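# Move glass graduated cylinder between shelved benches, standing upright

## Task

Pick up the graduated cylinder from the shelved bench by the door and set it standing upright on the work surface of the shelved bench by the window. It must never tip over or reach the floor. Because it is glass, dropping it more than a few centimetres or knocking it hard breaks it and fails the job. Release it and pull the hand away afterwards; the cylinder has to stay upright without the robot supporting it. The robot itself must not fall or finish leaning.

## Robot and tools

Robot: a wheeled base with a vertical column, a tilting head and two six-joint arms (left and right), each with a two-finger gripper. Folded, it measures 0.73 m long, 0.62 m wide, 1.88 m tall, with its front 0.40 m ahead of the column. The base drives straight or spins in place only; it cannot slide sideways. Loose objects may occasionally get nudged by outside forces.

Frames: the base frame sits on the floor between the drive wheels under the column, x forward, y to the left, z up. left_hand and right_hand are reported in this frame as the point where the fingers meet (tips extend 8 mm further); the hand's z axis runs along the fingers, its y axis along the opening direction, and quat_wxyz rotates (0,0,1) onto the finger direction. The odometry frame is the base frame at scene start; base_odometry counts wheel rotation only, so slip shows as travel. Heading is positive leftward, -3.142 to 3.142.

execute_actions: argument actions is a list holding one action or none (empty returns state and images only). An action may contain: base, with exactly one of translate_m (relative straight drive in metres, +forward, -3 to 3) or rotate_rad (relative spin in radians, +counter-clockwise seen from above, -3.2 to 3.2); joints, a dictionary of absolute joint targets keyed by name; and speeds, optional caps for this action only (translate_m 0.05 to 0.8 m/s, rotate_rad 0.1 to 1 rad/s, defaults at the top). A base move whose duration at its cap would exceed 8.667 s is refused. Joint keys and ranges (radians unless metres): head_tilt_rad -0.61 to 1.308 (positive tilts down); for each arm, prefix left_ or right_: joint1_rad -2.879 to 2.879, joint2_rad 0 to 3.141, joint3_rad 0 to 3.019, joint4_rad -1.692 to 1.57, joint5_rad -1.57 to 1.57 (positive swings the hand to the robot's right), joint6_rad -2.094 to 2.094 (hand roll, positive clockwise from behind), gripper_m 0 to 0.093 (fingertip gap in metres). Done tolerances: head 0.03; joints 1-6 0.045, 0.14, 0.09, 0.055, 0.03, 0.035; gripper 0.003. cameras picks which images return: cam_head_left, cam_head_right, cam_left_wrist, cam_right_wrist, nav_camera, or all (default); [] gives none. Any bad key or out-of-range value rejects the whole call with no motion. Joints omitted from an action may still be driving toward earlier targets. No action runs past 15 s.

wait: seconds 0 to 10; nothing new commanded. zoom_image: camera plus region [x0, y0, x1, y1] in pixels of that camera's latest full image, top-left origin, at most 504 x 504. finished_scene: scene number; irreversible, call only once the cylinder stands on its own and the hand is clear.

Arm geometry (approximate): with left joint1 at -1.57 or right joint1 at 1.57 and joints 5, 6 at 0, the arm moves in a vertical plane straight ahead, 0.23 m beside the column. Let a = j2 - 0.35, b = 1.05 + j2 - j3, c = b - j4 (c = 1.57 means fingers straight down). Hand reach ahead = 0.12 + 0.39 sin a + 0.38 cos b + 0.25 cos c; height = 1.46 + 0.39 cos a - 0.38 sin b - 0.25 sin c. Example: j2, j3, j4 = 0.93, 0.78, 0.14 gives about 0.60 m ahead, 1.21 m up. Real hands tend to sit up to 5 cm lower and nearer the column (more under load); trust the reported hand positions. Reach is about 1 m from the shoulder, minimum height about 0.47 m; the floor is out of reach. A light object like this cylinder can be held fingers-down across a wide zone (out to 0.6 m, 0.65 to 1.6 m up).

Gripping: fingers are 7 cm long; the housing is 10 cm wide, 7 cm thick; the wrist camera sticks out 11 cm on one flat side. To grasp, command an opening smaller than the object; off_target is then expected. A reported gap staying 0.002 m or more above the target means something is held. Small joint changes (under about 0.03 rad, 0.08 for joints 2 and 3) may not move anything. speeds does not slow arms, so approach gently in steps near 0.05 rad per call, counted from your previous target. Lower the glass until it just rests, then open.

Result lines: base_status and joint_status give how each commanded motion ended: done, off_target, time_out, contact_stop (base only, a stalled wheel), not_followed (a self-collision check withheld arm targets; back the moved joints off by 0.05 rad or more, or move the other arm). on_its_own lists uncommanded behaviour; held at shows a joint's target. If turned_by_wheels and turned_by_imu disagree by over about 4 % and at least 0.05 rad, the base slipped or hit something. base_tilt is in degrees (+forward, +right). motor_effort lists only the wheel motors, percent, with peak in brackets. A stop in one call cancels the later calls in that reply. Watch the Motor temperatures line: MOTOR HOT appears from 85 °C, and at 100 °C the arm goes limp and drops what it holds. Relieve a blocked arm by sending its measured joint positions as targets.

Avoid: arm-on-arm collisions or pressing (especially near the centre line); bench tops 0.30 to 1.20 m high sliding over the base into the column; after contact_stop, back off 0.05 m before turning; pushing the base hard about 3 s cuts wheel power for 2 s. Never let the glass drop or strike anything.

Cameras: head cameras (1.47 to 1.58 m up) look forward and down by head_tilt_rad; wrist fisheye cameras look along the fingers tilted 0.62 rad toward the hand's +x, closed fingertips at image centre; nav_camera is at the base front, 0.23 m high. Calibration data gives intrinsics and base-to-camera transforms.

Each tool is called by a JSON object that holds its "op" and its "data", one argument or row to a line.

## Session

{"op": "execute_actions", "data": {
  "actions": [
    {"joints":{"head_tilt_rad":0.35}}
  ]
}}

Scene clock: 0.87 s.
Joint torques (N m, as the arm reports them, + toward a larger angle): left_arm=[-1.45 -8.01 -1.26 -1.73 -0.23  0.16] | right_arm=[-0.13 -7.04  0.05 -0.96 -0.15  0.  ]
Motor temperatures (°C, as the motors report them): left_arm=[22 24 22 24 25 21] | right_arm=[24 25 24 24 25 23]
base_odometry: x=+0.000 y=+0.000 heading=+0.000 (m, m, rad; odometry frame)
turned_by_wheels: +0.000 (rad since the last result)
turned_by_imu: +0.000 (rad since the last result)
base_tilt: forward=+0.3 right=-0.9 (deg)
base_status: not commanded
joint_positions: head_tilt_rad=+0.369 left_joint1_rad=-1.546 left_joint2_rad=+0.874 left_joint3_rad=+0.445 left_joint4_rad=-0.933 left_joint5_rad=-0.024 left_joint6_rad=-0.040 left_gripper_m=+0.094 right_joint1_rad=+1.592 right_joint2_rad=+0.856 right_joint3_rad=+0.404 right_joint4_rad=-0.950 right_joint5_rad=+0.034 right_joint6_rad=-0.056 right_gripper_m=+0.095
joint_status: all done
wheel_motors_off: 0
motor_effort: left_wheel=+2(3) right_wheel=+5(5) (%)
left_hand: x=+0.1708 y=+0.2343 z=+1.2443 quat_wxyz=(+0.407, +0.023, -0.913, -0.026) (m; base frame)
right_hand: x=+0.1501 y=-0.2269 z=+1.2542 quat_wxyz=(+0.425, +0.041, -0.904, -0.003) (m; base frame)
pictures: cam_head_left, cam_head_right, cam_left_wrist, cam_right_wrist, nav_camera
camera_calibration (this result's frames):
cam_head_left: T_world_to_cam=[[0.086238, -0.995686, -0.0342383, 0.100557], [-0.408851, -0.00403036, -0.912592, 1.43182], [0.908517, 0.0926985, -0.407435, 0.504859], [0, 0, 0, 1]] pos_world=[0.118056, 0.059094, 1.51581]
cam_head_right: T_world_to_cam=[[0.0652645, -0.997671, -0.0198524, -0.02653], [-0.413228, -0.00891267, -0.910584, 1.42653], [0.908286, 0.0676324, -0.412847, 0.506778], [0, 0, 0, 1]] pos_world=[0.130914, -0.0480286, 1.50767]
cam_left_wrist: T_world_to_cam=[[0.0256969, -0.997263, -0.0693322, 0.310569], [-0.124912, -0.0720147, 0.989551, -1.18534], [-0.991835, -0.016768, -0.126421, 0.455645], [0, 0, 0, 1]] pos_world=[0.295881, 0.231997, 1.25209]
cam_right_wrist: T_world_to_cam=[[0.0839932, -0.995054, -0.0530388, -0.173406], [-0.0752996, -0.0594128, 0.995389, -1.24538], [-0.993617, -0.0796122, -0.0799174, 0.355589], [0, 0, 0, 1]] pos_world=[0.274108, -0.21823, 1.25886]
Images, in order (width x height): cam_head_left 504x504, cam_head_right 504x504, cam_left_wrist 616x616, cam_right_wrist 616x616, nav_camera 504x504.

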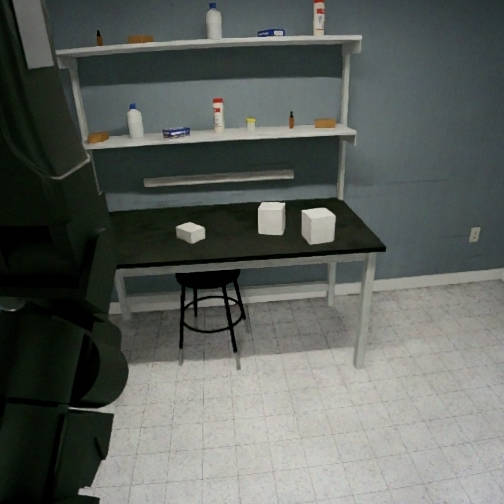

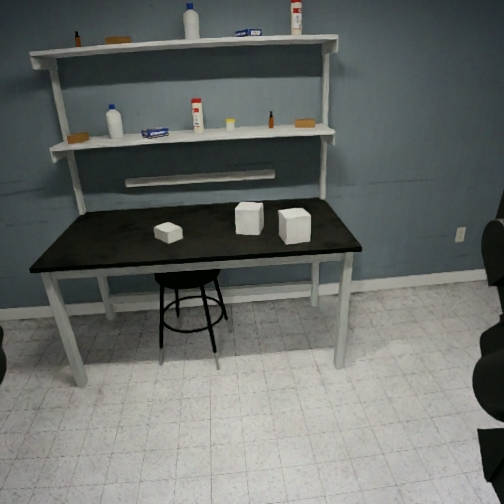

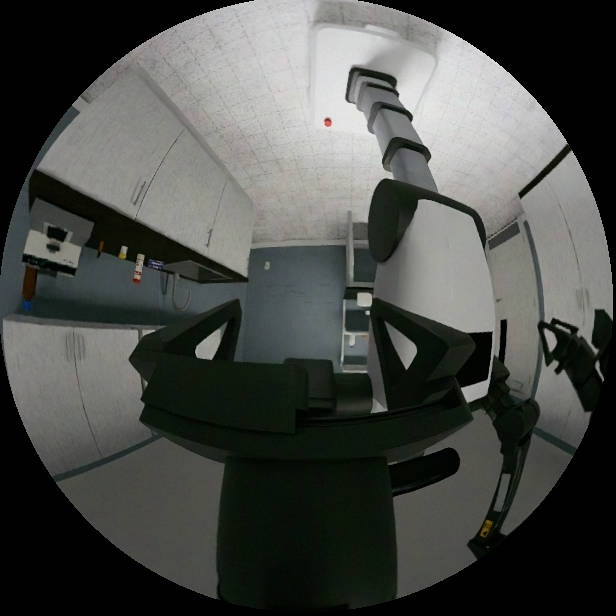

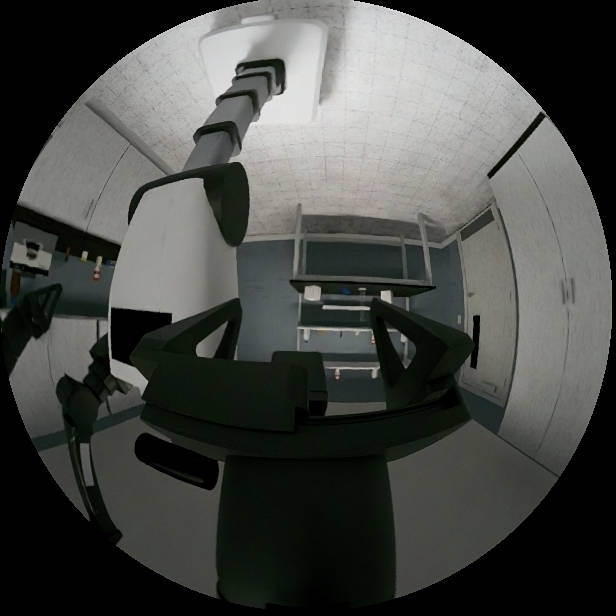

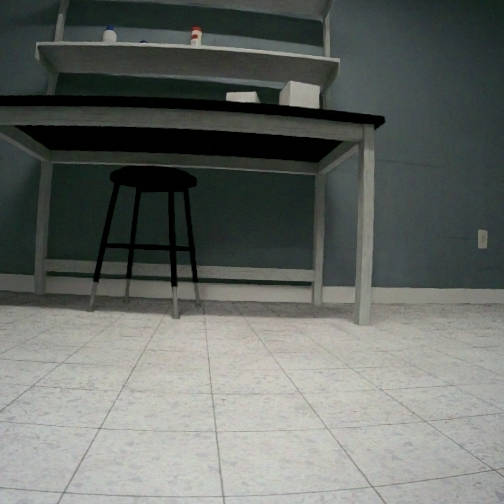

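Source bench is behind, slightly right; the cylinder looks upright.

{"op": "execute_actions", "data": {
  "actions": [
    {"base":{"rotate_rad":-2.85}}
  ],
  "cameras": ["cam_head_left","cam_head_right"]
}}

Scene clock: 5.23 s.
Joint torques (N m, as the arm reports them, + toward a larger angle): left_arm=[-1.9  -8.83 -0.9  -1.74 -0.19  0.11] | right_arm=[-0.12 -6.96  0.04 -0.96 -0.15  0.01]
Motor temperatures (°C, as the motors report them): left_arm=[22 24 22 24 25 21] | right_arm=[24 25 24 24 25 23]
base_odometry: x=+0.000 y=+0.000 heading=-2.849 (m, m, rad; odometry frame)
turned_by_wheels: -2.849 (rad since the last result)
turned_by_imu: -2.846 (rad since the last result)
base_tilt: forward=+0.3 right=-0.9 (deg)
base_status: done
joint_positions: head_tilt_rad=+0.369 left_joint1_rad=-1.546 left_joint2_rad=+0.874 left_joint3_rad=+0.445 left_joint4_rad=-0.933 left_joint5_rad=-0.024 left_joint6_rad=-0.040 left_gripper_m=+0.094 right_joint1_rad=+1.592 right_joint2_rad=+0.856 right_joint3_rad=+0.404 right_joint4_rad=-0.950 right_joint5_rad=+0.034 right_joint6_rad=-0.056 right_gripper_m=+0.095
joint_status: not commanded
wheel_motors_off: 0
motor_effort: left_wheel=+2(53) right_wheel=-1(27) (%)
left_hand: x=+0.1708 y=+0.2343 z=+1.2443 quat_wxyz=(+0.407, +0.023, -0.913, -0.026) (m; base frame)
right_hand: x=+0.1501 y=-0.2269 z=+1.2542 quat_wxyz=(+0.425, +0.041, -0.904, -0.003) (m; base frame)
pictures: cam_head_left, cam_head_right
camera_calibration (this result's frames):
cam_head_left: T_world_to_cam=[[0.086243, -0.995686, -0.0342259, 0.100537], [-0.40872, -0.00403036, -0.912651, 1.4319], [0.908576, 0.0926985, -0.407305, 0.504656], [0, 0, 0, 1]] pos_world=[0.11806, 0.059094, 1.51582]
cam_head_right: T_world_to_cam=[[0.0652674, -0.997671, -0.019843, -0.0265446], [-0.413098, -0.00891267, -0.910643, 1.42661], [0.908345, 0.0676324, -0.412717, 0.506574], [0, 0, 0, 1]] pos_world=[0.130918, -0.0480286, 1.50768]
Images, in order (width x height): cam_head_left 504x504, cam_head_right 504x504.

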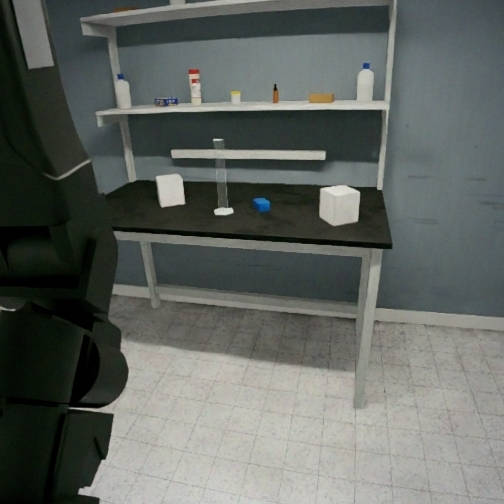

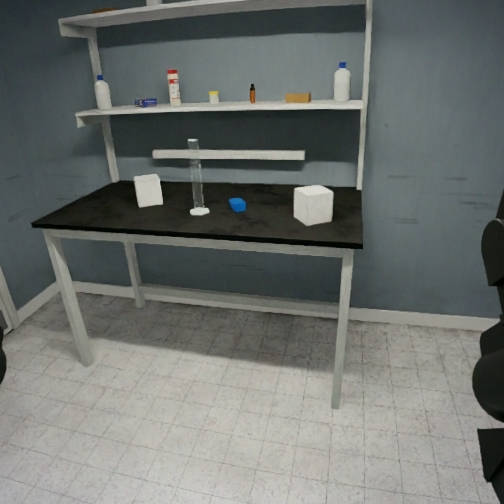

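{"op": "execute_actions", "data": {
  "actions": [
    {"base":{"rotate_rad":0.31},"joints":{"right_joint1_rad":1.57,"right_joint2_rad":1.95,"right_joint3_rad":1.57,"right_joint4_rad":1.5,"right_joint5_rad":0,"right_joint6_rad":0}}
  ],
  "cameras": []
}}

{"op": "execute_actions", "data": {
  "actions": [
    {"base":{"translate_m":0.8},"joints":{"head_tilt_rad":0.6}}
  ],
  "cameras": ["cam_head_left","cam_head_right","cam_right_wrist"]
}}

Scene clock: 8.10 s.
Joint torques (N m, as the arm reports them, + toward a larger angle): left_arm=[-1.62 -8.44 -1.13 -1.76 -0.19  0.08] | right_arm=[ -0.58 -20.4    4.53   2.77  -0.28   0.06]
Motor temperatures (°C, as the motors report them): left_arm=[22 24 22 24 25 21] | right_arm=[24 25 24 24 25 23]
base_odometry: x=+0.000 y=+0.000 heading=-2.540 (m, m, rad; odometry frame)
turned_by_wheels: +0.310 (rad since the last result)
turned_by_imu: +0.311 (rad since the last result)
base_tilt: forward=+0.3 right=-0.9 (deg)
base_status: done
joint_positions: head_tilt_rad=+0.369 left_joint1_rad=-1.546 left_joint2_rad=+0.874 left_joint3_rad=+0.445 left_joint4_rad=-0.933 left_joint5_rad=-0.024 left_joint6_rad=-0.040 left_gripper_m=+0.094 right_joint1_rad=+1.573 right_joint2_rad=+1.951 right_joint3_rad=+1.558 right_joint4_rad=+1.479 right_joint5_rad=+0.004 right_joint6_rad=-0.006 right_gripper_m=+0.095
joint_status: all done
wheel_motors_off: 0
motor_effort: left_wheel=-2(25) right_wheel=+2(21) (%)
left_hand: x=+0.1708 y=+0.2343 z=+1.2443 quat_wxyz=(+0.407, +0.023, -0.913, -0.026) (m; base frame)
right_hand: x=+0.8039 y=-0.2245 z=+1.0735 quat_wxyz=(-0.721, +0.000, -0.693, +0.002) (m; base frame)
pictures: none
No camera images: the call's "cameras" was empty. Leave "cameras" out to get every camera's image.

Scene clock: 11.00 s.
Joint torques (N m, as the arm reports them, + toward a larger angle): left_arm=[-1.39 -8.57 -1.27 -1.91 -0.22  0.12] | right_arm=[ -0.53 -19.98   4.25   2.75  -0.28   0.07]
Motor temperatures (°C, as the motors report them): left_arm=[22 24 22 24 25 21] | right_arm=[24 25 25 24 25 23]
base_odometry: x=-0.660 y=-0.453 heading=-2.541 (m, m, rad; odometry frame)
turned_by_wheels: -0.001 (rad since the last result)
turned_by_imu: +0.002 (rad since the last result)
base_tilt: forward=+0.3 right=-0.8 (deg)
base_status: done
joint_positions: head_tilt_rad=+0.604 left_joint1_rad=-1.546 left_joint2_rad=+0.874 left_joint3_rad=+0.446 left_joint4_rad=-0.933 left_joint5_rad=-0.024 left_joint6_rad=-0.040 left_gripper_m=+0.094 right_joint1_rad=+1.573 right_joint2_rad=+1.951 right_joint3_rad=+1.561 right_joint4_rad=+1.479 right_joint5_rad=+0.004 right_joint6_rad=-0.006 right_gripper_m=+0.095
joint_status: all done
wheel_motors_off: 0
motor_effort: left_wheel=-2(60) right_wheel=+2(58) (%)
left_hand: x=+0.1716 y=+0.2343 z=+1.2441 quat_wxyz=(+0.406, +0.023, -0.913, -0.026) (m; base frame)
right_hand: x=+0.8050 y=-0.2245 z=+1.0744 quat_wxyz=(-0.722, +0.000, -0.692, +0.002) (m; base frame)
pictures: cam_head_left, cam_head_right, cam_right_wrist
camera_calibration (this result's frames):
cam_head_left: T_world_to_cam=[[0.075907, -0.995686, -0.0533609, 0.130522], [-0.609935, -0.00403036, -0.792441, 1.25684], [0.788808, 0.0926985, -0.607609, 0.819113], [0, 0, 0, 1]] pos_world=[0.110561, 0.059094, 1.50064]
cam_head_right: T_world_to_cam=[[0.0588556, -0.997671, -0.0344905, -0.00366687], [-0.613724, -0.00891267, -0.78947, 1.25004], [0.787324, 0.0676324, -0.612819, 0.820783], [0, 0, 0, 1]] pos_world=[0.121172, -0.0480286, 1.48973]
cam_right_wrist: T_world_to_cam=[[-0.00469283, -0.999767, 0.0210692, -0.244863], [-0.541971, -0.0151638, -0.84026, 1.34083], [0.840384, -0.0153621, -0.541774, 0.0264408], [0, 0, 0, 1]] pos_world=[0.70332, -0.224068, 1.14613]
Images, in order (width x height): cam_head_left 504x504, cam_head_right 504x504, cam_right_wrist 616x616.

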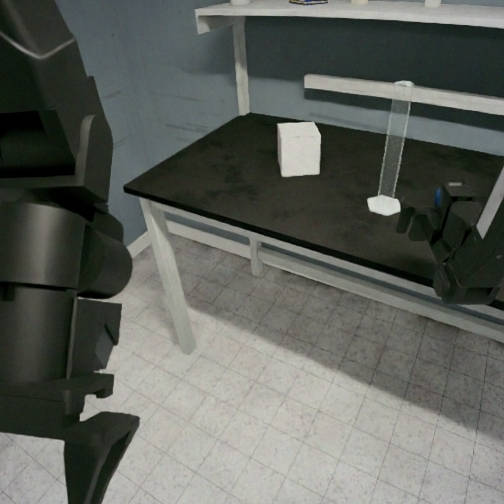

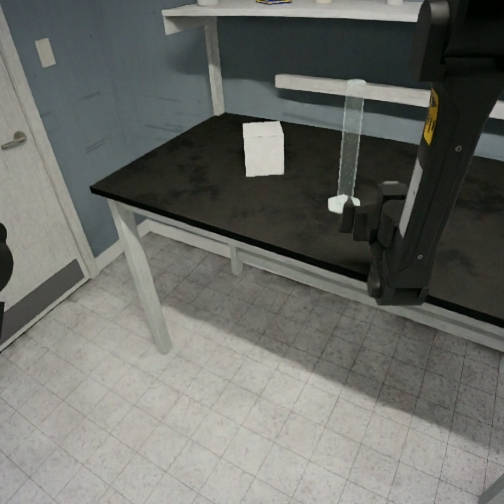

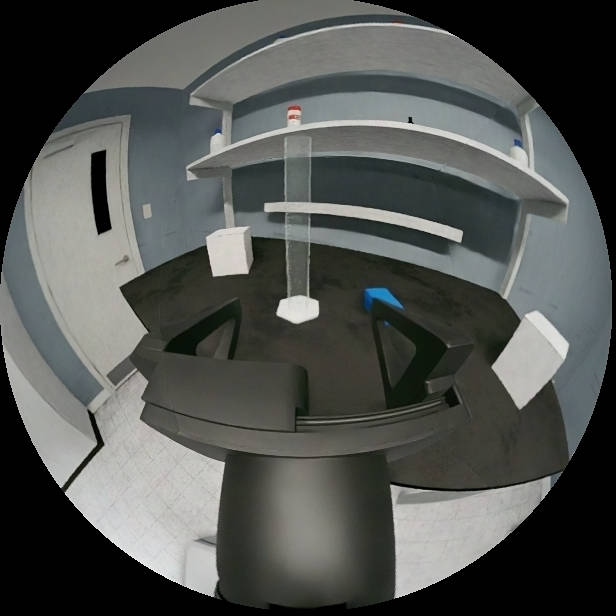

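{"op": "execute_actions", "data": {
  "actions": [
    {"base":{"translate_m":0.235},"speeds":{"translate_m":0.25}}
  ],
  "cameras": ["cam_right_wrist"]
}}

Scene clock: 13.43 s.
Joint torques (N m, as the arm reports them, + toward a larger angle): left_arm=[-1.44 -8.47 -1.02 -1.77 -0.22  0.15] | right_arm=[ -0.57 -19.82   4.18   2.79  -0.28   0.06]
Motor temperatures (°C, as the motors report them): left_arm=[22 24 22 24 25 21] | right_arm=[24 25 25 24 25 23]
base_odometry: x=-0.854 y=-0.585 heading=-2.541 (m, m, rad; odometry frame)
turned_by_wheels: -0.001 (rad since the last result)
turned_by_imu: +0.000 (rad since the last result)
base_tilt: forward=+0.3 right=-0.9 (deg)
base_status: done
joint_positions: head_tilt_rad=+0.604 left_joint1_rad=-1.546 left_joint2_rad=+0.874 left_joint3_rad=+0.444 left_joint4_rad=-0.933 left_joint5_rad=-0.024 left_joint6_rad=-0.040 left_gripper_m=+0.094 right_joint1_rad=+1.573 right_joint2_rad=+1.951 right_joint3_rad=+1.562 right_joint4_rad=+1.479 right_joint5_rad=+0.004 right_joint6_rad=-0.006 right_gripper_m=+0.095
joint_status: not commanded
wheel_motors_off: 0
motor_effort: left_wheel=-2(40) right_wheel=+1(34) (%)
left_hand: x=+0.1704 y=+0.2343 z=+1.2444 quat_wxyz=(+0.407, +0.023, -0.913, -0.026) (m; base frame)
right_hand: x=+0.8054 y=-0.2245 z=+1.0747 quat_wxyz=(-0.722, +0.000, -0.692, +0.002) (m; base frame)
pictures: cam_right_wrist
camera_calibration (this result's frames):
cam_right_wrist: T_world_to_cam=[[-0.00471937, -0.999767, 0.0210624, -0.24484], [-0.54101, -0.0151613, -0.84088, 1.34123], [0.841003, -0.0153634, -0.540812, 0.0247372], [0, 0, 0, 1]] pos_world=[0.70366, -0.224068, 1.14635]
Images, in order (width x height): cam_right_wrist 616x616.

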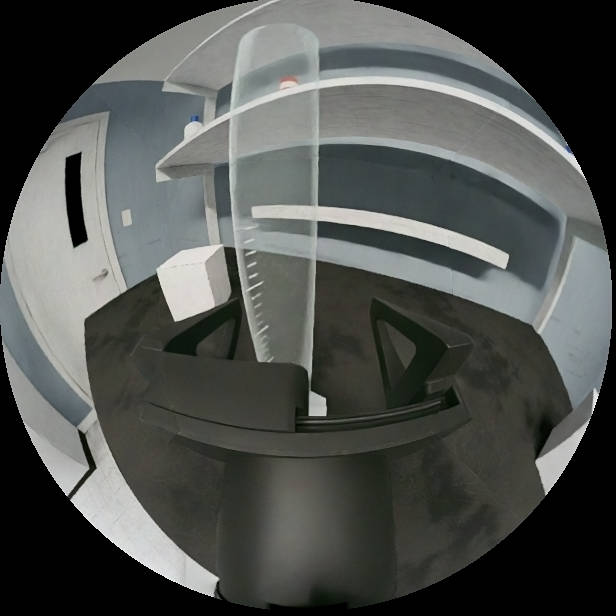

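Between the fingers. Grip, lift, back off, turn.

{"op": "execute_actions", "data": {
  "actions": [
    {"joints":{"right_gripper_m":0.01}}
  ],
  "cameras": []
}}

{"op": "execute_actions", "data": {
  "actions": [
    {"joints":{"right_joint2_rad":1.75,"right_joint3_rad":1.37}}
  ],
  "cameras": []
}}

{"op": "execute_actions", "data": {
  "actions": [
    {"base":{"translate_m":-0.5}}
  ],
  "cameras": []
}}

{"op": "execute_actions", "data": {
  "actions": [
    {"base":{"rotate_rad":2.85},"speeds":{"rotate_rad":0.7},"joints":{"head_tilt_rad":0.35}}
  ],
  "cameras": ["cam_head_left","cam_head_right"]
}}

Scene clock: 14.70 s.
Joint torques (N m, as the arm reports them, + toward a larger angle): left_arm=[-1.45 -9.2  -0.89 -1.85 -0.19  0.11] | right_arm=[ -0.52 -20.18   4.18   2.75  -0.23   0.06]
Motor temperatures (°C, as the motors report them): left_arm=[22 24 22 24 25 21] | right_arm=[24 26 25 24 25 23]
base_odometry: x=-0.854 y=-0.585 heading=-2.541 (m, m, rad; odometry frame)
turned_by_wheels: +0.000 (rad since the last result)
turned_by_imu: +0.000 (rad since the last result)
base_tilt: forward=+0.3 right=-0.9 (deg)
base_status: not commanded
joint_positions: head_tilt_rad=+0.604 left_joint1_rad=-1.546 left_joint2_rad=+0.874 left_joint3_rad=+0.444 left_joint4_rad=-0.933 left_joint5_rad=-0.024 left_joint6_rad=-0.040 left_gripper_m=+0.094 right_joint1_rad=+1.572 right_joint2_rad=+1.951 right_joint3_rad=+1.562 right_joint4_rad=+1.480 right_joint5_rad=+0.003 right_joint6_rad=-0.005 right_gripper_m=+0.042
joint_status: right_gripper_m off_target (ended at +0.042, target +0.010)
wheel_motors_off: 0
motor_effort: left_wheel=-1(2) right_wheel=+2(2) (%)
left_hand: x=+0.1704 y=+0.2343 z=+1.2444 quat_wxyz=(+0.407, +0.023, -0.913, -0.026) (m; base frame)
right_hand: x=+0.8054 y=-0.2250 z=+1.0748 quat_wxyz=(-0.722, +0.001, -0.692, +0.002) (m; base frame)
pictures: none
No camera images: the call's "cameras" was empty. Leave "cameras" out to get every camera's image.

Scene clock: 15.87 s.
Joint torques (N m, as the arm reports them, + toward a larger angle): left_arm=[-1.58 -7.75 -1.21 -1.83 -0.14  0.13] | right_arm=[ -0.51 -20.66   3.98   2.74  -0.23   0.06]
Motor temperatures (°C, as the motors report them): left_arm=[22 24 22 24 25 21] | right_arm=[24 26 25 24 25 23]
base_odometry: x=-0.854 y=-0.585 heading=-2.541 (m, m, rad; odometry frame)
turned_by_wheels: +0.000 (rad since the last result)
turned_by_imu: +0.000 (rad since the last result)
base_tilt: forward=+0.3 right=-0.9 (deg)
base_status: not commanded
joint_positions: head_tilt_rad=+0.604 left_joint1_rad=-1.546 left_joint2_rad=+0.874 left_joint3_rad=+0.444 left_joint4_rad=-0.933 left_joint5_rad=-0.024 left_joint6_rad=-0.040 left_gripper_m=+0.094 right_joint1_rad=+1.572 right_joint2_rad=+1.760 right_joint3_rad=+1.364 right_joint4_rad=+1.480 right_joint5_rad=+0.003 right_joint6_rad=-0.005 right_gripper_m=+0.042
joint_status: all done
wheel_motors_off: 0
motor_effort: left_wheel=-2(2) right_wheel=+2(2) (%)
left_hand: x=+0.1704 y=+0.2343 z=+1.2444 quat_wxyz=(+0.407, +0.023, -0.913, -0.026) (m; base frame)
right_hand: x=+0.7983 y=-0.2251 z=+1.1460 quat_wxyz=(-0.720, +0.001, -0.694, +0.002) (m; base frame)
pictures: none
No camera images: the call's "cameras" was empty. Leave "cameras" out to get every camera's image.

Scene clock: 18.40 s.
Joint torques (N m, as the arm reports them, + toward a larger angle): left_arm=[-2.   -9.25 -0.89 -1.7  -0.14  0.16] | right_arm=[ -0.45 -20.53   4.25   2.75  -0.23   0.06]
Motor temperatures (°C, as the motors report them): left_arm=[22 24 22 24 25 21] | right_arm=[24 26 25 24 25 23]
base_odometry: x=-0.441 y=-0.303 heading=-2.543 (m, m, rad; odometry frame)
turned_by_wheels: -0.002 (rad since the last result)
turned_by_imu: -0.003 (rad since the last result)
base_tilt: forward=+0.3 right=-0.8 (deg)
base_status: done
joint_positions: head_tilt_rad=+0.604 left_joint1_rad=-1.546 left_joint2_rad=+0.874 left_joint3_rad=+0.442 left_joint4_rad=-0.933 left_joint5_rad=-0.024 left_joint6_rad=-0.040 left_gripper_m=+0.094 right_joint1_rad=+1.571 right_joint2_rad=+1.760 right_joint3_rad=+1.361 right_joint4_rad=+1.480 right_joint5_rad=+0.003 right_joint6_rad=-0.005 right_gripper_m=+0.042
joint_status: not commanded
wheel_motors_off: 0
motor_effort: left_wheel=-2(48) right_wheel=+2(44) (%)
left_hand: x=+0.1696 y=+0.2343 z=+1.2447 quat_wxyz=(+0.408, +0.023, -0.912, -0.026) (m; base frame)
right_hand: x=+0.7971 y=-0.2256 z=+1.1451 quat_wxyz=(-0.719, +0.001, -0.695, +0.002) (m; base frame)
pictures: none
No camera images: the call's "cameras" was empty. Leave "cameras" out to get every camera's image.

Scene clock: 23.50 s.
Joint torques (N m, as the arm reports them, + toward a larger angle): left_arm=[-1.35 -8.88 -0.83 -1.86 -0.19  0.1 ] | right_arm=[ -0.3  -20.6    4.26   2.76  -0.23   0.06]
Motor temperatures (°C, as the motors report them): left_arm=[22 24 22 24 25 21] | right_arm=[24 26 25 24 25 23]
base_odometry: x=-0.441 y=-0.303 heading=+0.306 (m, m, rad; odometry frame)
turned_by_wheels: +2.850 (rad since the last result)
turned_by_imu: +2.849 (rad since the last result)
base_tilt: forward=+0.3 right=-0.9 (deg)
base_status: done
joint_positions: head_tilt_rad=+0.369 left_joint1_rad=-1.546 left_joint2_rad=+0.874 left_joint3_rad=+0.442 left_joint4_rad=-0.933 left_joint5_rad=-0.024 left_joint6_rad=-0.040 left_gripper_m=+0.094 right_joint1_rad=+1.570 right_joint2_rad=+1.760 right_joint3_rad=+1.361 right_joint4_rad=+1.480 right_joint5_rad=+0.003 right_joint6_rad=-0.005 right_gripper_m=+0.042
joint_status: all done
wheel_motors_off: 0
motor_effort: left_wheel=-3(53) right_wheel=+1(45) (%)
left_hand: x=+0.1696 y=+0.2343 z=+1.2447 quat_wxyz=(+0.408, +0.023, -0.912, -0.026) (m; base frame)
right_hand: x=+0.7971 y=-0.2265 z=+1.1451 quat_wxyz=(-0.719, +0.001, -0.695, +0.003) (m; base frame)
pictures: cam_head_left, cam_head_right
camera_calibration (this result's frames):
cam_head_left: T_world_to_cam=[[0.0862415, -0.995686, -0.0342295, 0.100543], [-0.408758, -0.00403036, -0.912634, 1.43188], [0.908559, 0.0926985, -0.407342, 0.504714], [0, 0, 0, 1]] pos_world=[0.118059, 0.059094, 1.51581]
cam_head_right: T_world_to_cam=[[0.0652665, -0.997671, -0.0198457, -0.0265404], [-0.413135, -0.00891267, -0.910626, 1.42659], [0.908328, 0.0676324, -0.412755, 0.506633], [0, 0, 0, 1]] pos_world=[0.130917, -0.0480286, 1.50768]
Images, in order (width x height): cam_head_left 504x504, cam_head_right 504x504.

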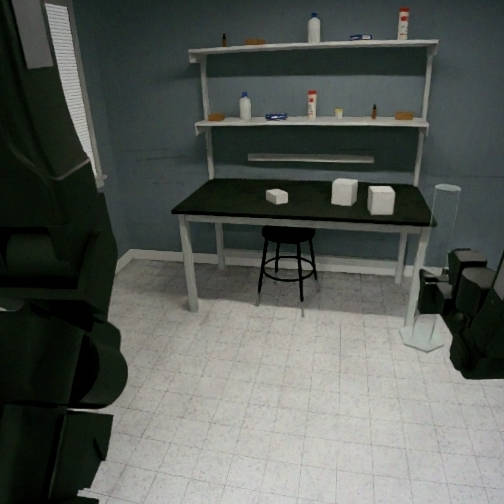

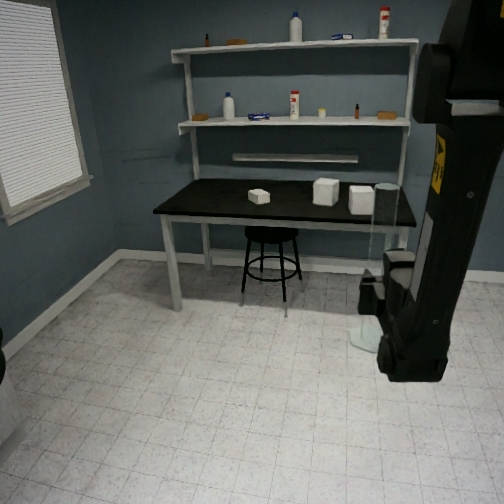

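{"op": "execute_actions", "data": {
  "actions": [
    {"base":{"rotate_rad":0.07}}
  ],
  "cameras": []
}}

{"op": "execute_actions", "data": {
  "actions": [
    {"base":{"translate_m":1.3},"joints":{"head_tilt_rad":0.6}}
  ],
  "cameras": ["cam_head_left","cam_head_right"]
}}

Scene clock: 25.07 s.
Joint torques (N m, as the arm reports them, + toward a larger angle): left_arm=[-1.82 -8.3  -0.71 -1.79 -0.21  0.13] | right_arm=[ -0.71 -20.66   4.25   2.76  -0.22   0.06]
Motor temperatures (°C, as the motors report them): left_arm=[22 24 22 24 25 21] | right_arm=[24 26 25 24 25 23]
base_odometry: x=-0.441 y=-0.303 heading=+0.376 (m, m, rad; odometry frame)
turned_by_wheels: +0.069 (rad since the last result)
turned_by_imu: +0.069 (rad since the last result)
base_tilt: forward=+0.3 right=-0.9 (deg)
base_status: done
joint_positions: head_tilt_rad=+0.369 left_joint1_rad=-1.546 left_joint2_rad=+0.874 left_joint3_rad=+0.442 left_joint4_rad=-0.933 left_joint5_rad=-0.024 left_joint6_rad=-0.040 left_gripper_m=+0.094 right_joint1_rad=+1.572 right_joint2_rad=+1.760 right_joint3_rad=+1.361 right_joint4_rad=+1.480 right_joint5_rad=+0.003 right_joint6_rad=-0.005 right_gripper_m=+0.042
joint_status: not commanded
wheel_motors_off: 0
motor_effort: left_wheel=-3(34) right_wheel=+2(25) (%)
left_hand: x=+0.1696 y=+0.2343 z=+1.2447 quat_wxyz=(+0.408, +0.023, -0.912, -0.026) (m; base frame)
right_hand: x=+0.7971 y=-0.2248 z=+1.1451 quat_wxyz=(-0.719, +0.000, -0.695, +0.002) (m; base frame)
pictures: none
No camera images: the call's "cameras" was empty. Leave "cameras" out to get every camera's image.

Scene clock: 28.73 s.
Joint torques (N m, as the arm reports them, + toward a larger angle): left_arm=[-2.02 -8.35 -1.14 -1.92 -0.15  0.16] | right_arm=[ -0.54 -20.43   4.32   2.74  -0.22   0.05]
Motor temperatures (°C, as the motors report them): left_arm=[22 24 22 24 25 21] | right_arm=[24 27 25 24 25 23]
base_odometry: x=+0.768 y=+0.174 heading=+0.376 (m, m, rad; odometry frame)
turned_by_wheels: +0.001 (rad since the last result)
turned_by_imu: +0.006 (rad since the last result)
base_tilt: forward=+0.3 right=-0.9 (deg)
base_status: done
joint_positions: head_tilt_rad=+0.604 left_joint1_rad=-1.546 left_joint2_rad=+0.874 left_joint3_rad=+0.444 left_joint4_rad=-0.933 left_joint5_rad=-0.024 left_joint6_rad=-0.040 left_gripper_m=+0.094 right_joint1_rad=+1.572 right_joint2_rad=+1.760 right_joint3_rad=+1.360 right_joint4_rad=+1.480 right_joint5_rad=+0.003 right_joint6_rad=-0.005 right_gripper_m=+0.042
joint_status: all done
wheel_motors_off: 0
motor_effort: left_wheel=+1(69) right_wheel=-1(47) (%)
left_hand: x=+0.1706 y=+0.2343 z=+1.2444 quat_wxyz=(+0.407, +0.023, -0.913, -0.026) (m; base frame)
right_hand: x=+0.7967 y=-0.2248 z=+1.1447 quat_wxyz=(-0.718, +0.000, -0.696, +0.002) (m; base frame)
pictures: cam_head_left, cam_head_right
camera_calibration (this result's frames):
cam_head_left: T_world_to_cam=[[0.0759057, -0.995686, -0.0533628, 0.130525], [-0.609955, -0.00403036, -0.792426, 1.25682], [0.788792, 0.0926985, -0.607629, 0.819145], [0, 0, 0, 1]] pos_world=[0.11056, 0.059094, 1.50064]
cam_head_right: T_world_to_cam=[[0.0588547, -0.997671, -0.034492, -0.00366452], [-0.613744, -0.00891267, -0.789455, 1.25001], [0.787308, 0.0676324, -0.612839, 0.820814], [0, 0, 0, 1]] pos_world=[0.121171, -0.0480286, 1.48973]
Images, in order (width x height): cam_head_left 504x504, cam_head_right 504x504.

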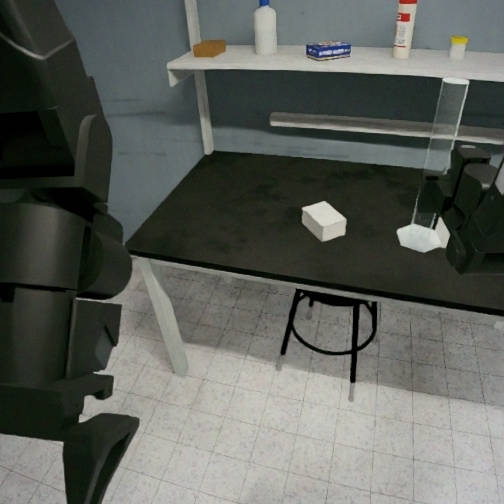

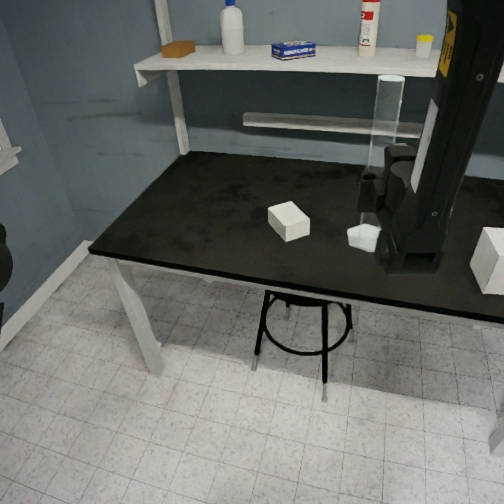

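{"op": "execute_actions", "data": {
  "actions": [
    {"base":{"translate_m":0.25},"speeds":{"translate_m":0.3}}
  ],
  "cameras": []
}}

{"op": "execute_actions", "data": {
  "actions": [
    {"joints":{"right_joint2_rad":2.2,"right_joint3_rad":1.86,"right_joint4_rad":1.42,"head_tilt_rad":0.75}}
  ],
  "cameras": ["cam_head_left"]
}}

Scene clock: 31.67 s.
Joint torques (N m, as the arm reports them, + toward a larger angle): left_arm=[-1.05 -8.49 -1.15 -1.71 -0.17  0.09] | right_arm=[ -0.55 -20.4    4.27   2.76  -0.22   0.06]
Motor temperatures (°C, as the motors report them): left_arm=[22 24 22 24 25 21] | right_arm=[24 27 25 24 25 23]
base_odometry: x=+1.001 y=+0.266 heading=+0.377 (m, m, rad; odometry frame)
turned_by_wheels: +0.000 (rad since the last result)
turned_by_imu: +0.001 (rad since the last result)
base_tilt: forward=+0.3 right=-0.9 (deg)
base_status: done
joint_positions: head_tilt_rad=+0.604 left_joint1_rad=-1.546 left_joint2_rad=+0.874 left_joint3_rad=+0.444 left_joint4_rad=-0.933 left_joint5_rad=-0.024 left_joint6_rad=-0.040 left_gripper_m=+0.094 right_joint1_rad=+1.572 right_joint2_rad=+1.760 right_joint3_rad=+1.360 right_joint4_rad=+1.480 right_joint5_rad=+0.003 right_joint6_rad=-0.005 right_gripper_m=+0.042
joint_status: not commanded
wheel_motors_off: 0
motor_effort: left_wheel=+1(41) right_wheel=+0(32) (%)
left_hand: x=+0.1704 y=+0.2343 z=+1.2444 quat_wxyz=(+0.407, +0.023, -0.913, -0.026) (m; base frame)
right_hand: x=+0.7968 y=-0.2248 z=+1.1448 quat_wxyz=(-0.718, +0.000, -0.696, +0.002) (m; base frame)
pictures: none
No camera images: the call's "cameras" was empty. Leave "cameras" out to get every camera's image.

Scene clock: 33.17 s.
Joint torques (N m, as the arm reports them, + toward a larger angle): left_arm=[-1.19 -8.68 -0.76 -1.83 -0.15  0.11] | right_arm=[ -0.48 -21.97   5.59   2.15  -0.22   0.05]
Motor temperatures (°C, as the motors report them): left_arm=[22 24 22 24 25 21] | right_arm=[24 27 25 24 25 23]
base_odometry: x=+1.001 y=+0.266 heading=+0.377 (m, m, rad; odometry frame)
turned_by_wheels: +0.000 (rad since the last result)
turned_by_imu: +0.000 (rad since the last result)
base_tilt: forward=+0.3 right=-0.9 (deg)
base_status: not commanded
joint_positions: head_tilt_rad=+0.752 left_joint1_rad=-1.546 left_joint2_rad=+0.874 left_joint3_rad=+0.444 left_joint4_rad=-0.933 left_joint5_rad=-0.024 left_joint6_rad=-0.040 left_gripper_m=+0.094 right_joint1_rad=+1.572 right_joint2_rad=+2.230 right_joint3_rad=+1.835 right_joint4_rad=+1.417 right_joint5_rad=+0.003 right_joint6_rad=-0.005 right_gripper_m=+0.042
joint_status: all done
wheel_motors_off: 0
motor_effort: left_wheel=+0(1) right_wheel=-1(1) (%)
left_hand: x=+0.1704 y=+0.2343 z=+1.2444 quat_wxyz=(+0.407, +0.023, -0.913, -0.026) (m; base frame)
right_hand: x=+0.7848 y=-0.2246 z=+0.9523 quat_wxyz=(-0.698, +0.001, -0.716, +0.002) (m; base frame)
pictures: cam_head_left
camera_calibration (this result's frames):
cam_head_left: T_world_to_cam=[[0.0671937, -0.995686, -0.0639865, 0.147321], [-0.720282, -0.00403036, -0.693669, 1.11025], [0.690419, 0.0926985, -0.717446, 0.993181], [0, 0, 0, 1]] pos_world=[0.104084, 0.059094, 1.49213]
Images, in order (width x height): cam_head_left 504x504.

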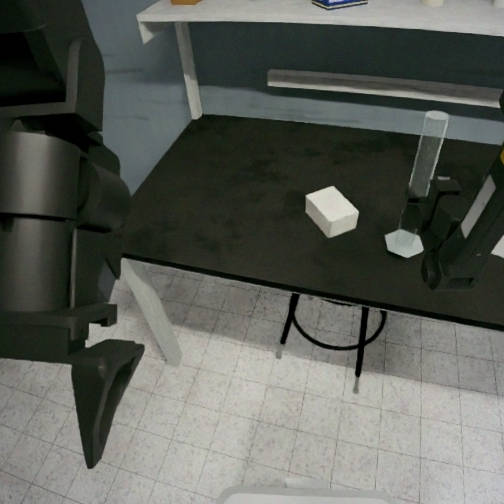

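{"op": "execute_actions", "data": {
  "actions": [
    {"joints":{"right_joint2_rad":2.27,"right_joint3_rad":1.93,"right_joint4_rad":1.51}}
  ],
  "cameras": []
}}

{"op": "execute_actions", "data": {
  "actions": [
    {"joints":{"right_joint2_rad":2.33,"right_joint3_rad":1.99,"right_joint4_rad":1.51}}
  ],
  "cameras": ["cam_head_left"]
}}

Scene clock: 34.33 s.
Joint torques (N m, as the arm reports them, + toward a larger angle): left_arm=[-0.74 -9.27 -0.97 -1.89 -0.14  0.11] | right_arm=[ -0.59 -18.87   5.84   3.28  -0.22   0.05]
Motor temperatures (°C, as the motors report them): left_arm=[22 24 22 24 25 21] | right_arm=[24 27 25 24 25 23]
base_odometry: x=+1.001 y=+0.266 heading=+0.377 (m, m, rad; odometry frame)
turned_by_wheels: +0.000 (rad since the last result)
turned_by_imu: +0.000 (rad since the last result)
base_tilt: forward=+0.3 right=-0.9 (deg)
base_status: not commanded
joint_positions: head_tilt_rad=+0.752 left_joint1_rad=-1.546 left_joint2_rad=+0.874 left_joint3_rad=+0.444 left_joint4_rad=-0.933 left_joint5_rad=-0.024 left_joint6_rad=-0.040 left_gripper_m=+0.094 right_joint1_rad=+1.572 right_joint2_rad=+2.262 right_joint3_rad=+1.906 right_joint4_rad=+1.475 right_joint5_rad=+0.003 right_joint6_rad=-0.005 right_gripper_m=+0.042
joint_status: all done
wheel_motors_off: 0
motor_effort: left_wheel=+0(1) right_wheel=-1(1) (%)
left_hand: x=+0.1704 y=+0.2343 z=+1.2444 quat_wxyz=(+0.407, +0.023, -0.913, -0.026) (m; base frame)
right_hand: x=+0.7949 y=-0.2246 z=+0.9666 quat_wxyz=(-0.732, +0.000, -0.681, +0.002) (m; base frame)
pictures: none
No camera images: the call's "cameras" was empty. Leave "cameras" out to get every camera's image.

Scene clock: 35.10 s.
Joint torques (N m, as the arm reports them, + toward a larger angle): left_arm=[-1.73 -8.99 -1.   -1.78 -0.2   0.1 ] | right_arm=[ -0.58 -19.74   5.51   3.26  -0.22   0.05]
Motor temperatures (°C, as the motors report them): left_arm=[22 24 22 24 25 21] | right_arm=[24 27 25 24 25 23]
base_odometry: x=+1.001 y=+0.266 heading=+0.377 (m, m, rad; odometry frame)
turned_by_wheels: +0.000 (rad since the last result)
turned_by_imu: +0.000 (rad since the last result)
base_tilt: forward=+0.3 right=-0.9 (deg)
base_status: not commanded
joint_positions: head_tilt_rad=+0.752 left_joint1_rad=-1.546 left_joint2_rad=+0.874 left_joint3_rad=+0.444 left_joint4_rad=-0.933 left_joint5_rad=-0.024 left_joint6_rad=-0.040 left_gripper_m=+0.094 right_joint1_rad=+1.572 right_joint2_rad=+2.339 right_joint3_rad=+1.969 right_joint4_rad=+1.475 right_joint5_rad=+0.003 right_joint6_rad=-0.005 right_gripper_m=+0.042
joint_status: all done
wheel_motors_off: 0
motor_effort: left_wheel=+1(0) right_wheel=-1(1) (%)
left_hand: x=+0.1704 y=+0.2343 z=+1.2444 quat_wxyz=(+0.407, +0.023, -0.913, -0.026) (m; base frame)
right_hand: x=+0.7791 y=-0.2246 z=+0.9353 quat_wxyz=(-0.727, +0.000, -0.686, +0.002) (m; base frame)
pictures: cam_head_left
camera_calibration (this result's frames):
cam_head_left: T_world_to_cam=[[0.0671915, -0.995686, -0.0639887, 0.147325], [-0.720306, -0.00403036, -0.693645, 1.11021], [0.690395, 0.0926985, -0.717469, 0.993218], [0, 0, 0, 1]] pos_world=[0.104082, 0.059094, 1.49212]
Images, in order (width x height): cam_head_left 504x504.

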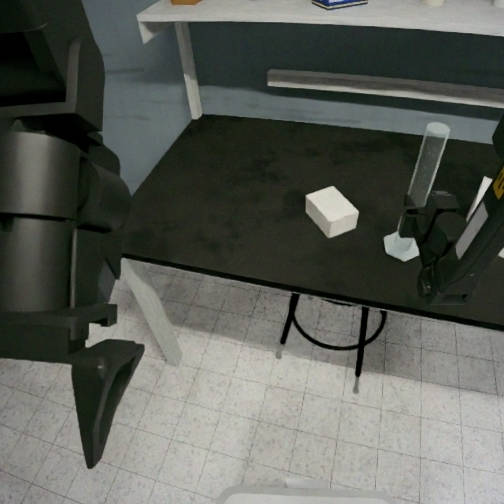

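{"op": "execute_actions", "data": {
  "actions": [
    {"joints":{"right_joint2_rad":2.39,"right_joint3_rad":2.05,"right_joint4_rad":1.51}}
  ],
  "cameras": ["cam_head_left"]
}}

Scene clock: 36.00 s.
Joint torques (N m, as the arm reports them, + toward a larger angle): left_arm=[-1.68 -8.34 -0.85 -1.78 -0.13  0.08] | right_arm=[ -0.57 -18.3    5.76   3.08  -0.22   0.06]
Motor temperatures (°C, as the motors report them): left_arm=[22 24 22 24 25 21] | right_arm=[24 27 25 24 25 23]
base_odometry: x=+1.001 y=+0.266 heading=+0.377 (m, m, rad; odometry frame)
turned_by_wheels: +0.000 (rad since the last result)
turned_by_imu: +0.000 (rad since the last result)
base_tilt: forward=+0.3 right=-0.8 (deg)
base_status: not commanded
joint_positions: head_tilt_rad=+0.752 left_joint1_rad=-1.546 left_joint2_rad=+0.874 left_joint3_rad=+0.444 left_joint4_rad=-0.933 left_joint5_rad=-0.024 left_joint6_rad=-0.040 left_gripper_m=+0.094 right_joint1_rad=+1.572 right_joint2_rad=+2.385 right_joint3_rad=+2.027 right_joint4_rad=+1.480 right_joint5_rad=+0.003 right_joint6_rad=-0.005 right_gripper_m=+0.042
joint_status: all done
wheel_motors_off: 0
motor_effort: left_wheel=+1(1) right_wheel=+0(1) (%)
left_hand: x=+0.1704 y=+0.2343 z=+1.2444 quat_wxyz=(+0.407, +0.023, -0.913, -0.026) (m; base frame)
right_hand: x=+0.7754 y=-0.2245 z=+0.9240 quat_wxyz=(-0.733, +0.000, -0.680, +0.002) (m; base frame)
pictures: cam_head_left
camera_calibration (this result's frames):
cam_head_left: T_world_to_cam=[[0.0671906, -0.995686, -0.0639897, 0.147326], [-0.720316, -0.00403036, -0.693634, 1.1102], [0.690384, 0.0926985, -0.717479, 0.993234], [0, 0, 0, 1]] pos_world=[0.104081, 0.059094, 1.49212]
Images, in order (width x height): cam_head_left 504x504.

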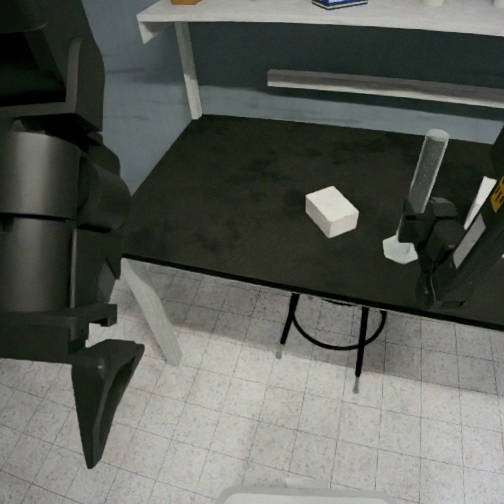

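Possibly just touching; one more step to confirm.

{"op": "execute_actions", "data": {
  "actions": [
    {"joints":{"right_joint2_rad":2.45,"right_joint3_rad":2.10,"right_joint4_rad":1.51}}
  ],
  "cameras": []
}}

Scene clock: 36.90 s.
Joint torques (N m, as the arm reports them, + toward a larger angle): left_arm=[-1.46 -8.37 -1.06 -1.87 -0.12  0.15] | right_arm=[ -0.54 -15.99   5.42   2.41  -0.22   0.06]
Motor temperatures (°C, as the motors report them): left_arm=[22 24 22 24 25 21] | right_arm=[24 27 25 24 25 23]
base_odometry: x=+1.001 y=+0.266 heading=+0.377 (m, m, rad; odometry frame)
turned_by_wheels: +0.000 (rad since the last result)
turned_by_imu: +0.000 (rad since the last result)
base_tilt: forward=+0.3 right=-0.9 (deg)
base_status: not commanded
joint_positions: head_tilt_rad=+0.752 left_joint1_rad=-1.546 left_joint2_rad=+0.874 left_joint3_rad=+0.444 left_joint4_rad=-0.933 left_joint5_rad=-0.024 left_joint6_rad=-0.040 left_gripper_m=+0.094 right_joint1_rad=+1.572 right_joint2_rad=+2.418 right_joint3_rad=+2.083 right_joint4_rad=+1.497 right_joint5_rad=+0.003 right_joint6_rad=-0.005 right_gripper_m=+0.042
joint_status: all done
wheel_motors_off: 0
motor_effort: left_wheel=+1(1) right_wheel=-1(1) (%)
left_hand: x=+0.1704 y=+0.2343 z=+1.2444 quat_wxyz=(+0.407, +0.023, -0.913, -0.026) (m; base frame)
right_hand: x=+0.7773 y=-0.2245 z=+0.9241 quat_wxyz=(-0.747, +0.000, -0.665, +0.002) (m; base frame)
pictures: none
No camera images: the call's "cameras" was empty. Leave "cameras" out to get every camera's image.

{"op": "execute_actions", "data": {
  "actions": [
    {"joints":{"right_gripper_m":0.093,"right_joint2_rad":2.4,"right_joint3_rad":2.06}}
  ],
  "cameras": []
}}

{"op": "execute_actions", "data": {
  "actions": [
    {"base":{"translate_m":-0.5},"speeds":{"translate_m":0.4}}
  ],
  "cameras": ["cam_head_left"]
}}

{"op": "finished_scene", "data": {
  "scene": 2
}}

Scene clock: 38.00 s.
Joint torques (N m, as the arm reports them, + toward a larger angle): left_arm=[-0.97 -7.66 -0.86 -1.55 -0.2   0.11] | right_arm=[ -0.57 -19.39   3.36   2.38  -0.22   0.05]
Motor temperatures (°C, as the motors report them): left_arm=[22 24 22 24 25 21] | right_arm=[24 27 25 24 25 23]
base_odometry: x=+1.001 y=+0.266 heading=+0.377 (m, m, rad; odometry frame)
turned_by_wheels: +0.000 (rad since the last result)
turned_by_imu: +0.000 (rad since the last result)
base_tilt: forward=+0.3 right=-0.9 (deg)
base_status: not commanded
joint_positions: head_tilt_rad=+0.752 left_joint1_rad=-1.546 left_joint2_rad=+0.874 left_joint3_rad=+0.444 left_joint4_rad=-0.933 left_joint5_rad=-0.024 left_joint6_rad=-0.040 left_gripper_m=+0.094 right_joint1_rad=+1.572 right_joint2_rad=+2.410 right_joint3_rad=+2.066 right_joint4_rad=+1.498 right_joint5_rad=+0.003 right_joint6_rad=-0.004 right_gripper_m=+0.093
joint_status: all done
wheel_motors_off: 0
motor_effort: left_wheel=+1(1) right_wheel=+0(1) (%)
left_hand: x=+0.1704 y=+0.2343 z=+1.2444 quat_wxyz=(+0.407, +0.023, -0.913, -0.026) (m; base frame)
right_hand: x=+0.7758 y=-0.2245 z=+0.9245 quat_wxyz=(-0.744, +0.000, -0.668, +0.002) (m; base frame)
pictures: none
No camera images: the call's "cameras" was empty. Leave "cameras" out to get every camera's image.

Scene clock: 40.57 s.
Joint torques (N m, as the arm reports them, + toward a larger angle): left_arm=[-1.33 -8.51 -0.65 -1.73 -0.18  0.17] | right_arm=[ -0.74 -19.3    3.76   2.42  -0.22   0.05]
Motor temperatures (°C, as the motors report them): left_arm=[22 24 22 24 25 21] | right_arm=[24 27 25 24 25 23]
base_odometry: x=+0.536 y=+0.083 heading=+0.377 (m, m, rad; odometry frame)
turned_by_wheels: +0.000 (rad since the last result)
turned_by_imu: -0.001 (rad since the last result)
base_tilt: forward=+0.3 right=-0.9 (deg)
base_status: done
joint_positions: head_tilt_rad=+0.753 left_joint1_rad=-1.546 left_joint2_rad=+0.874 left_joint3_rad=+0.443 left_joint4_rad=-0.933 left_joint5_rad=-0.024 left_joint6_rad=-0.040 left_gripper_m=+0.094 right_joint1_rad=+1.572 right_joint2_rad=+2.408 right_joint3_rad=+2.061 right_joint4_rad=+1.498 right_joint5_rad=+0.003 right_joint6_rad=-0.004 right_gripper_m=+0.093
joint_status: not commanded
wheel_motors_off: 0
motor_effort: left_wheel=-2(41) right_wheel=-3(31) (%)
left_hand: x=+0.1698 y=+0.2343 z=+1.2446 quat_wxyz=(+0.407, +0.023, -0.913, -0.026) (m; base frame)
right_hand: x=+0.7752 y=-0.2245 z=+0.9243 quat_wxyz=(-0.743, +0.000, -0.669, +0.002) (m; base frame)
pictures: cam_head_left
camera_calibration (this result's frames):
cam_head_left: T_world_to_cam=[[0.0671451, -0.995686, -0.0640375, 0.147402], [-0.720809, -0.00403036, -0.693122, 1.10943], [0.689874, 0.0926985, -0.71797, 0.994015], [0, 0, 0, 1]] pos_world=[0.104047, 0.059094, 1.49209]
Images, in order (width x height): cam_head_left 504x504.

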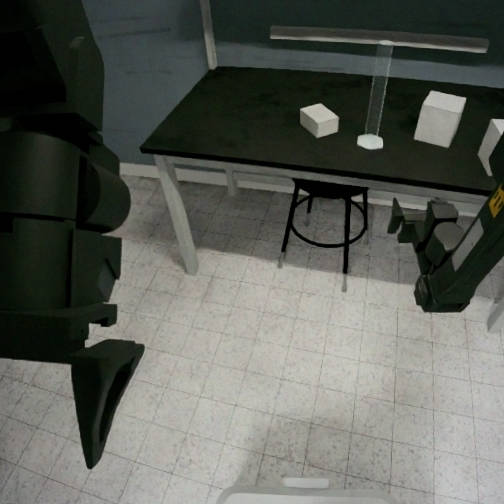

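The scene is finished: the task was done.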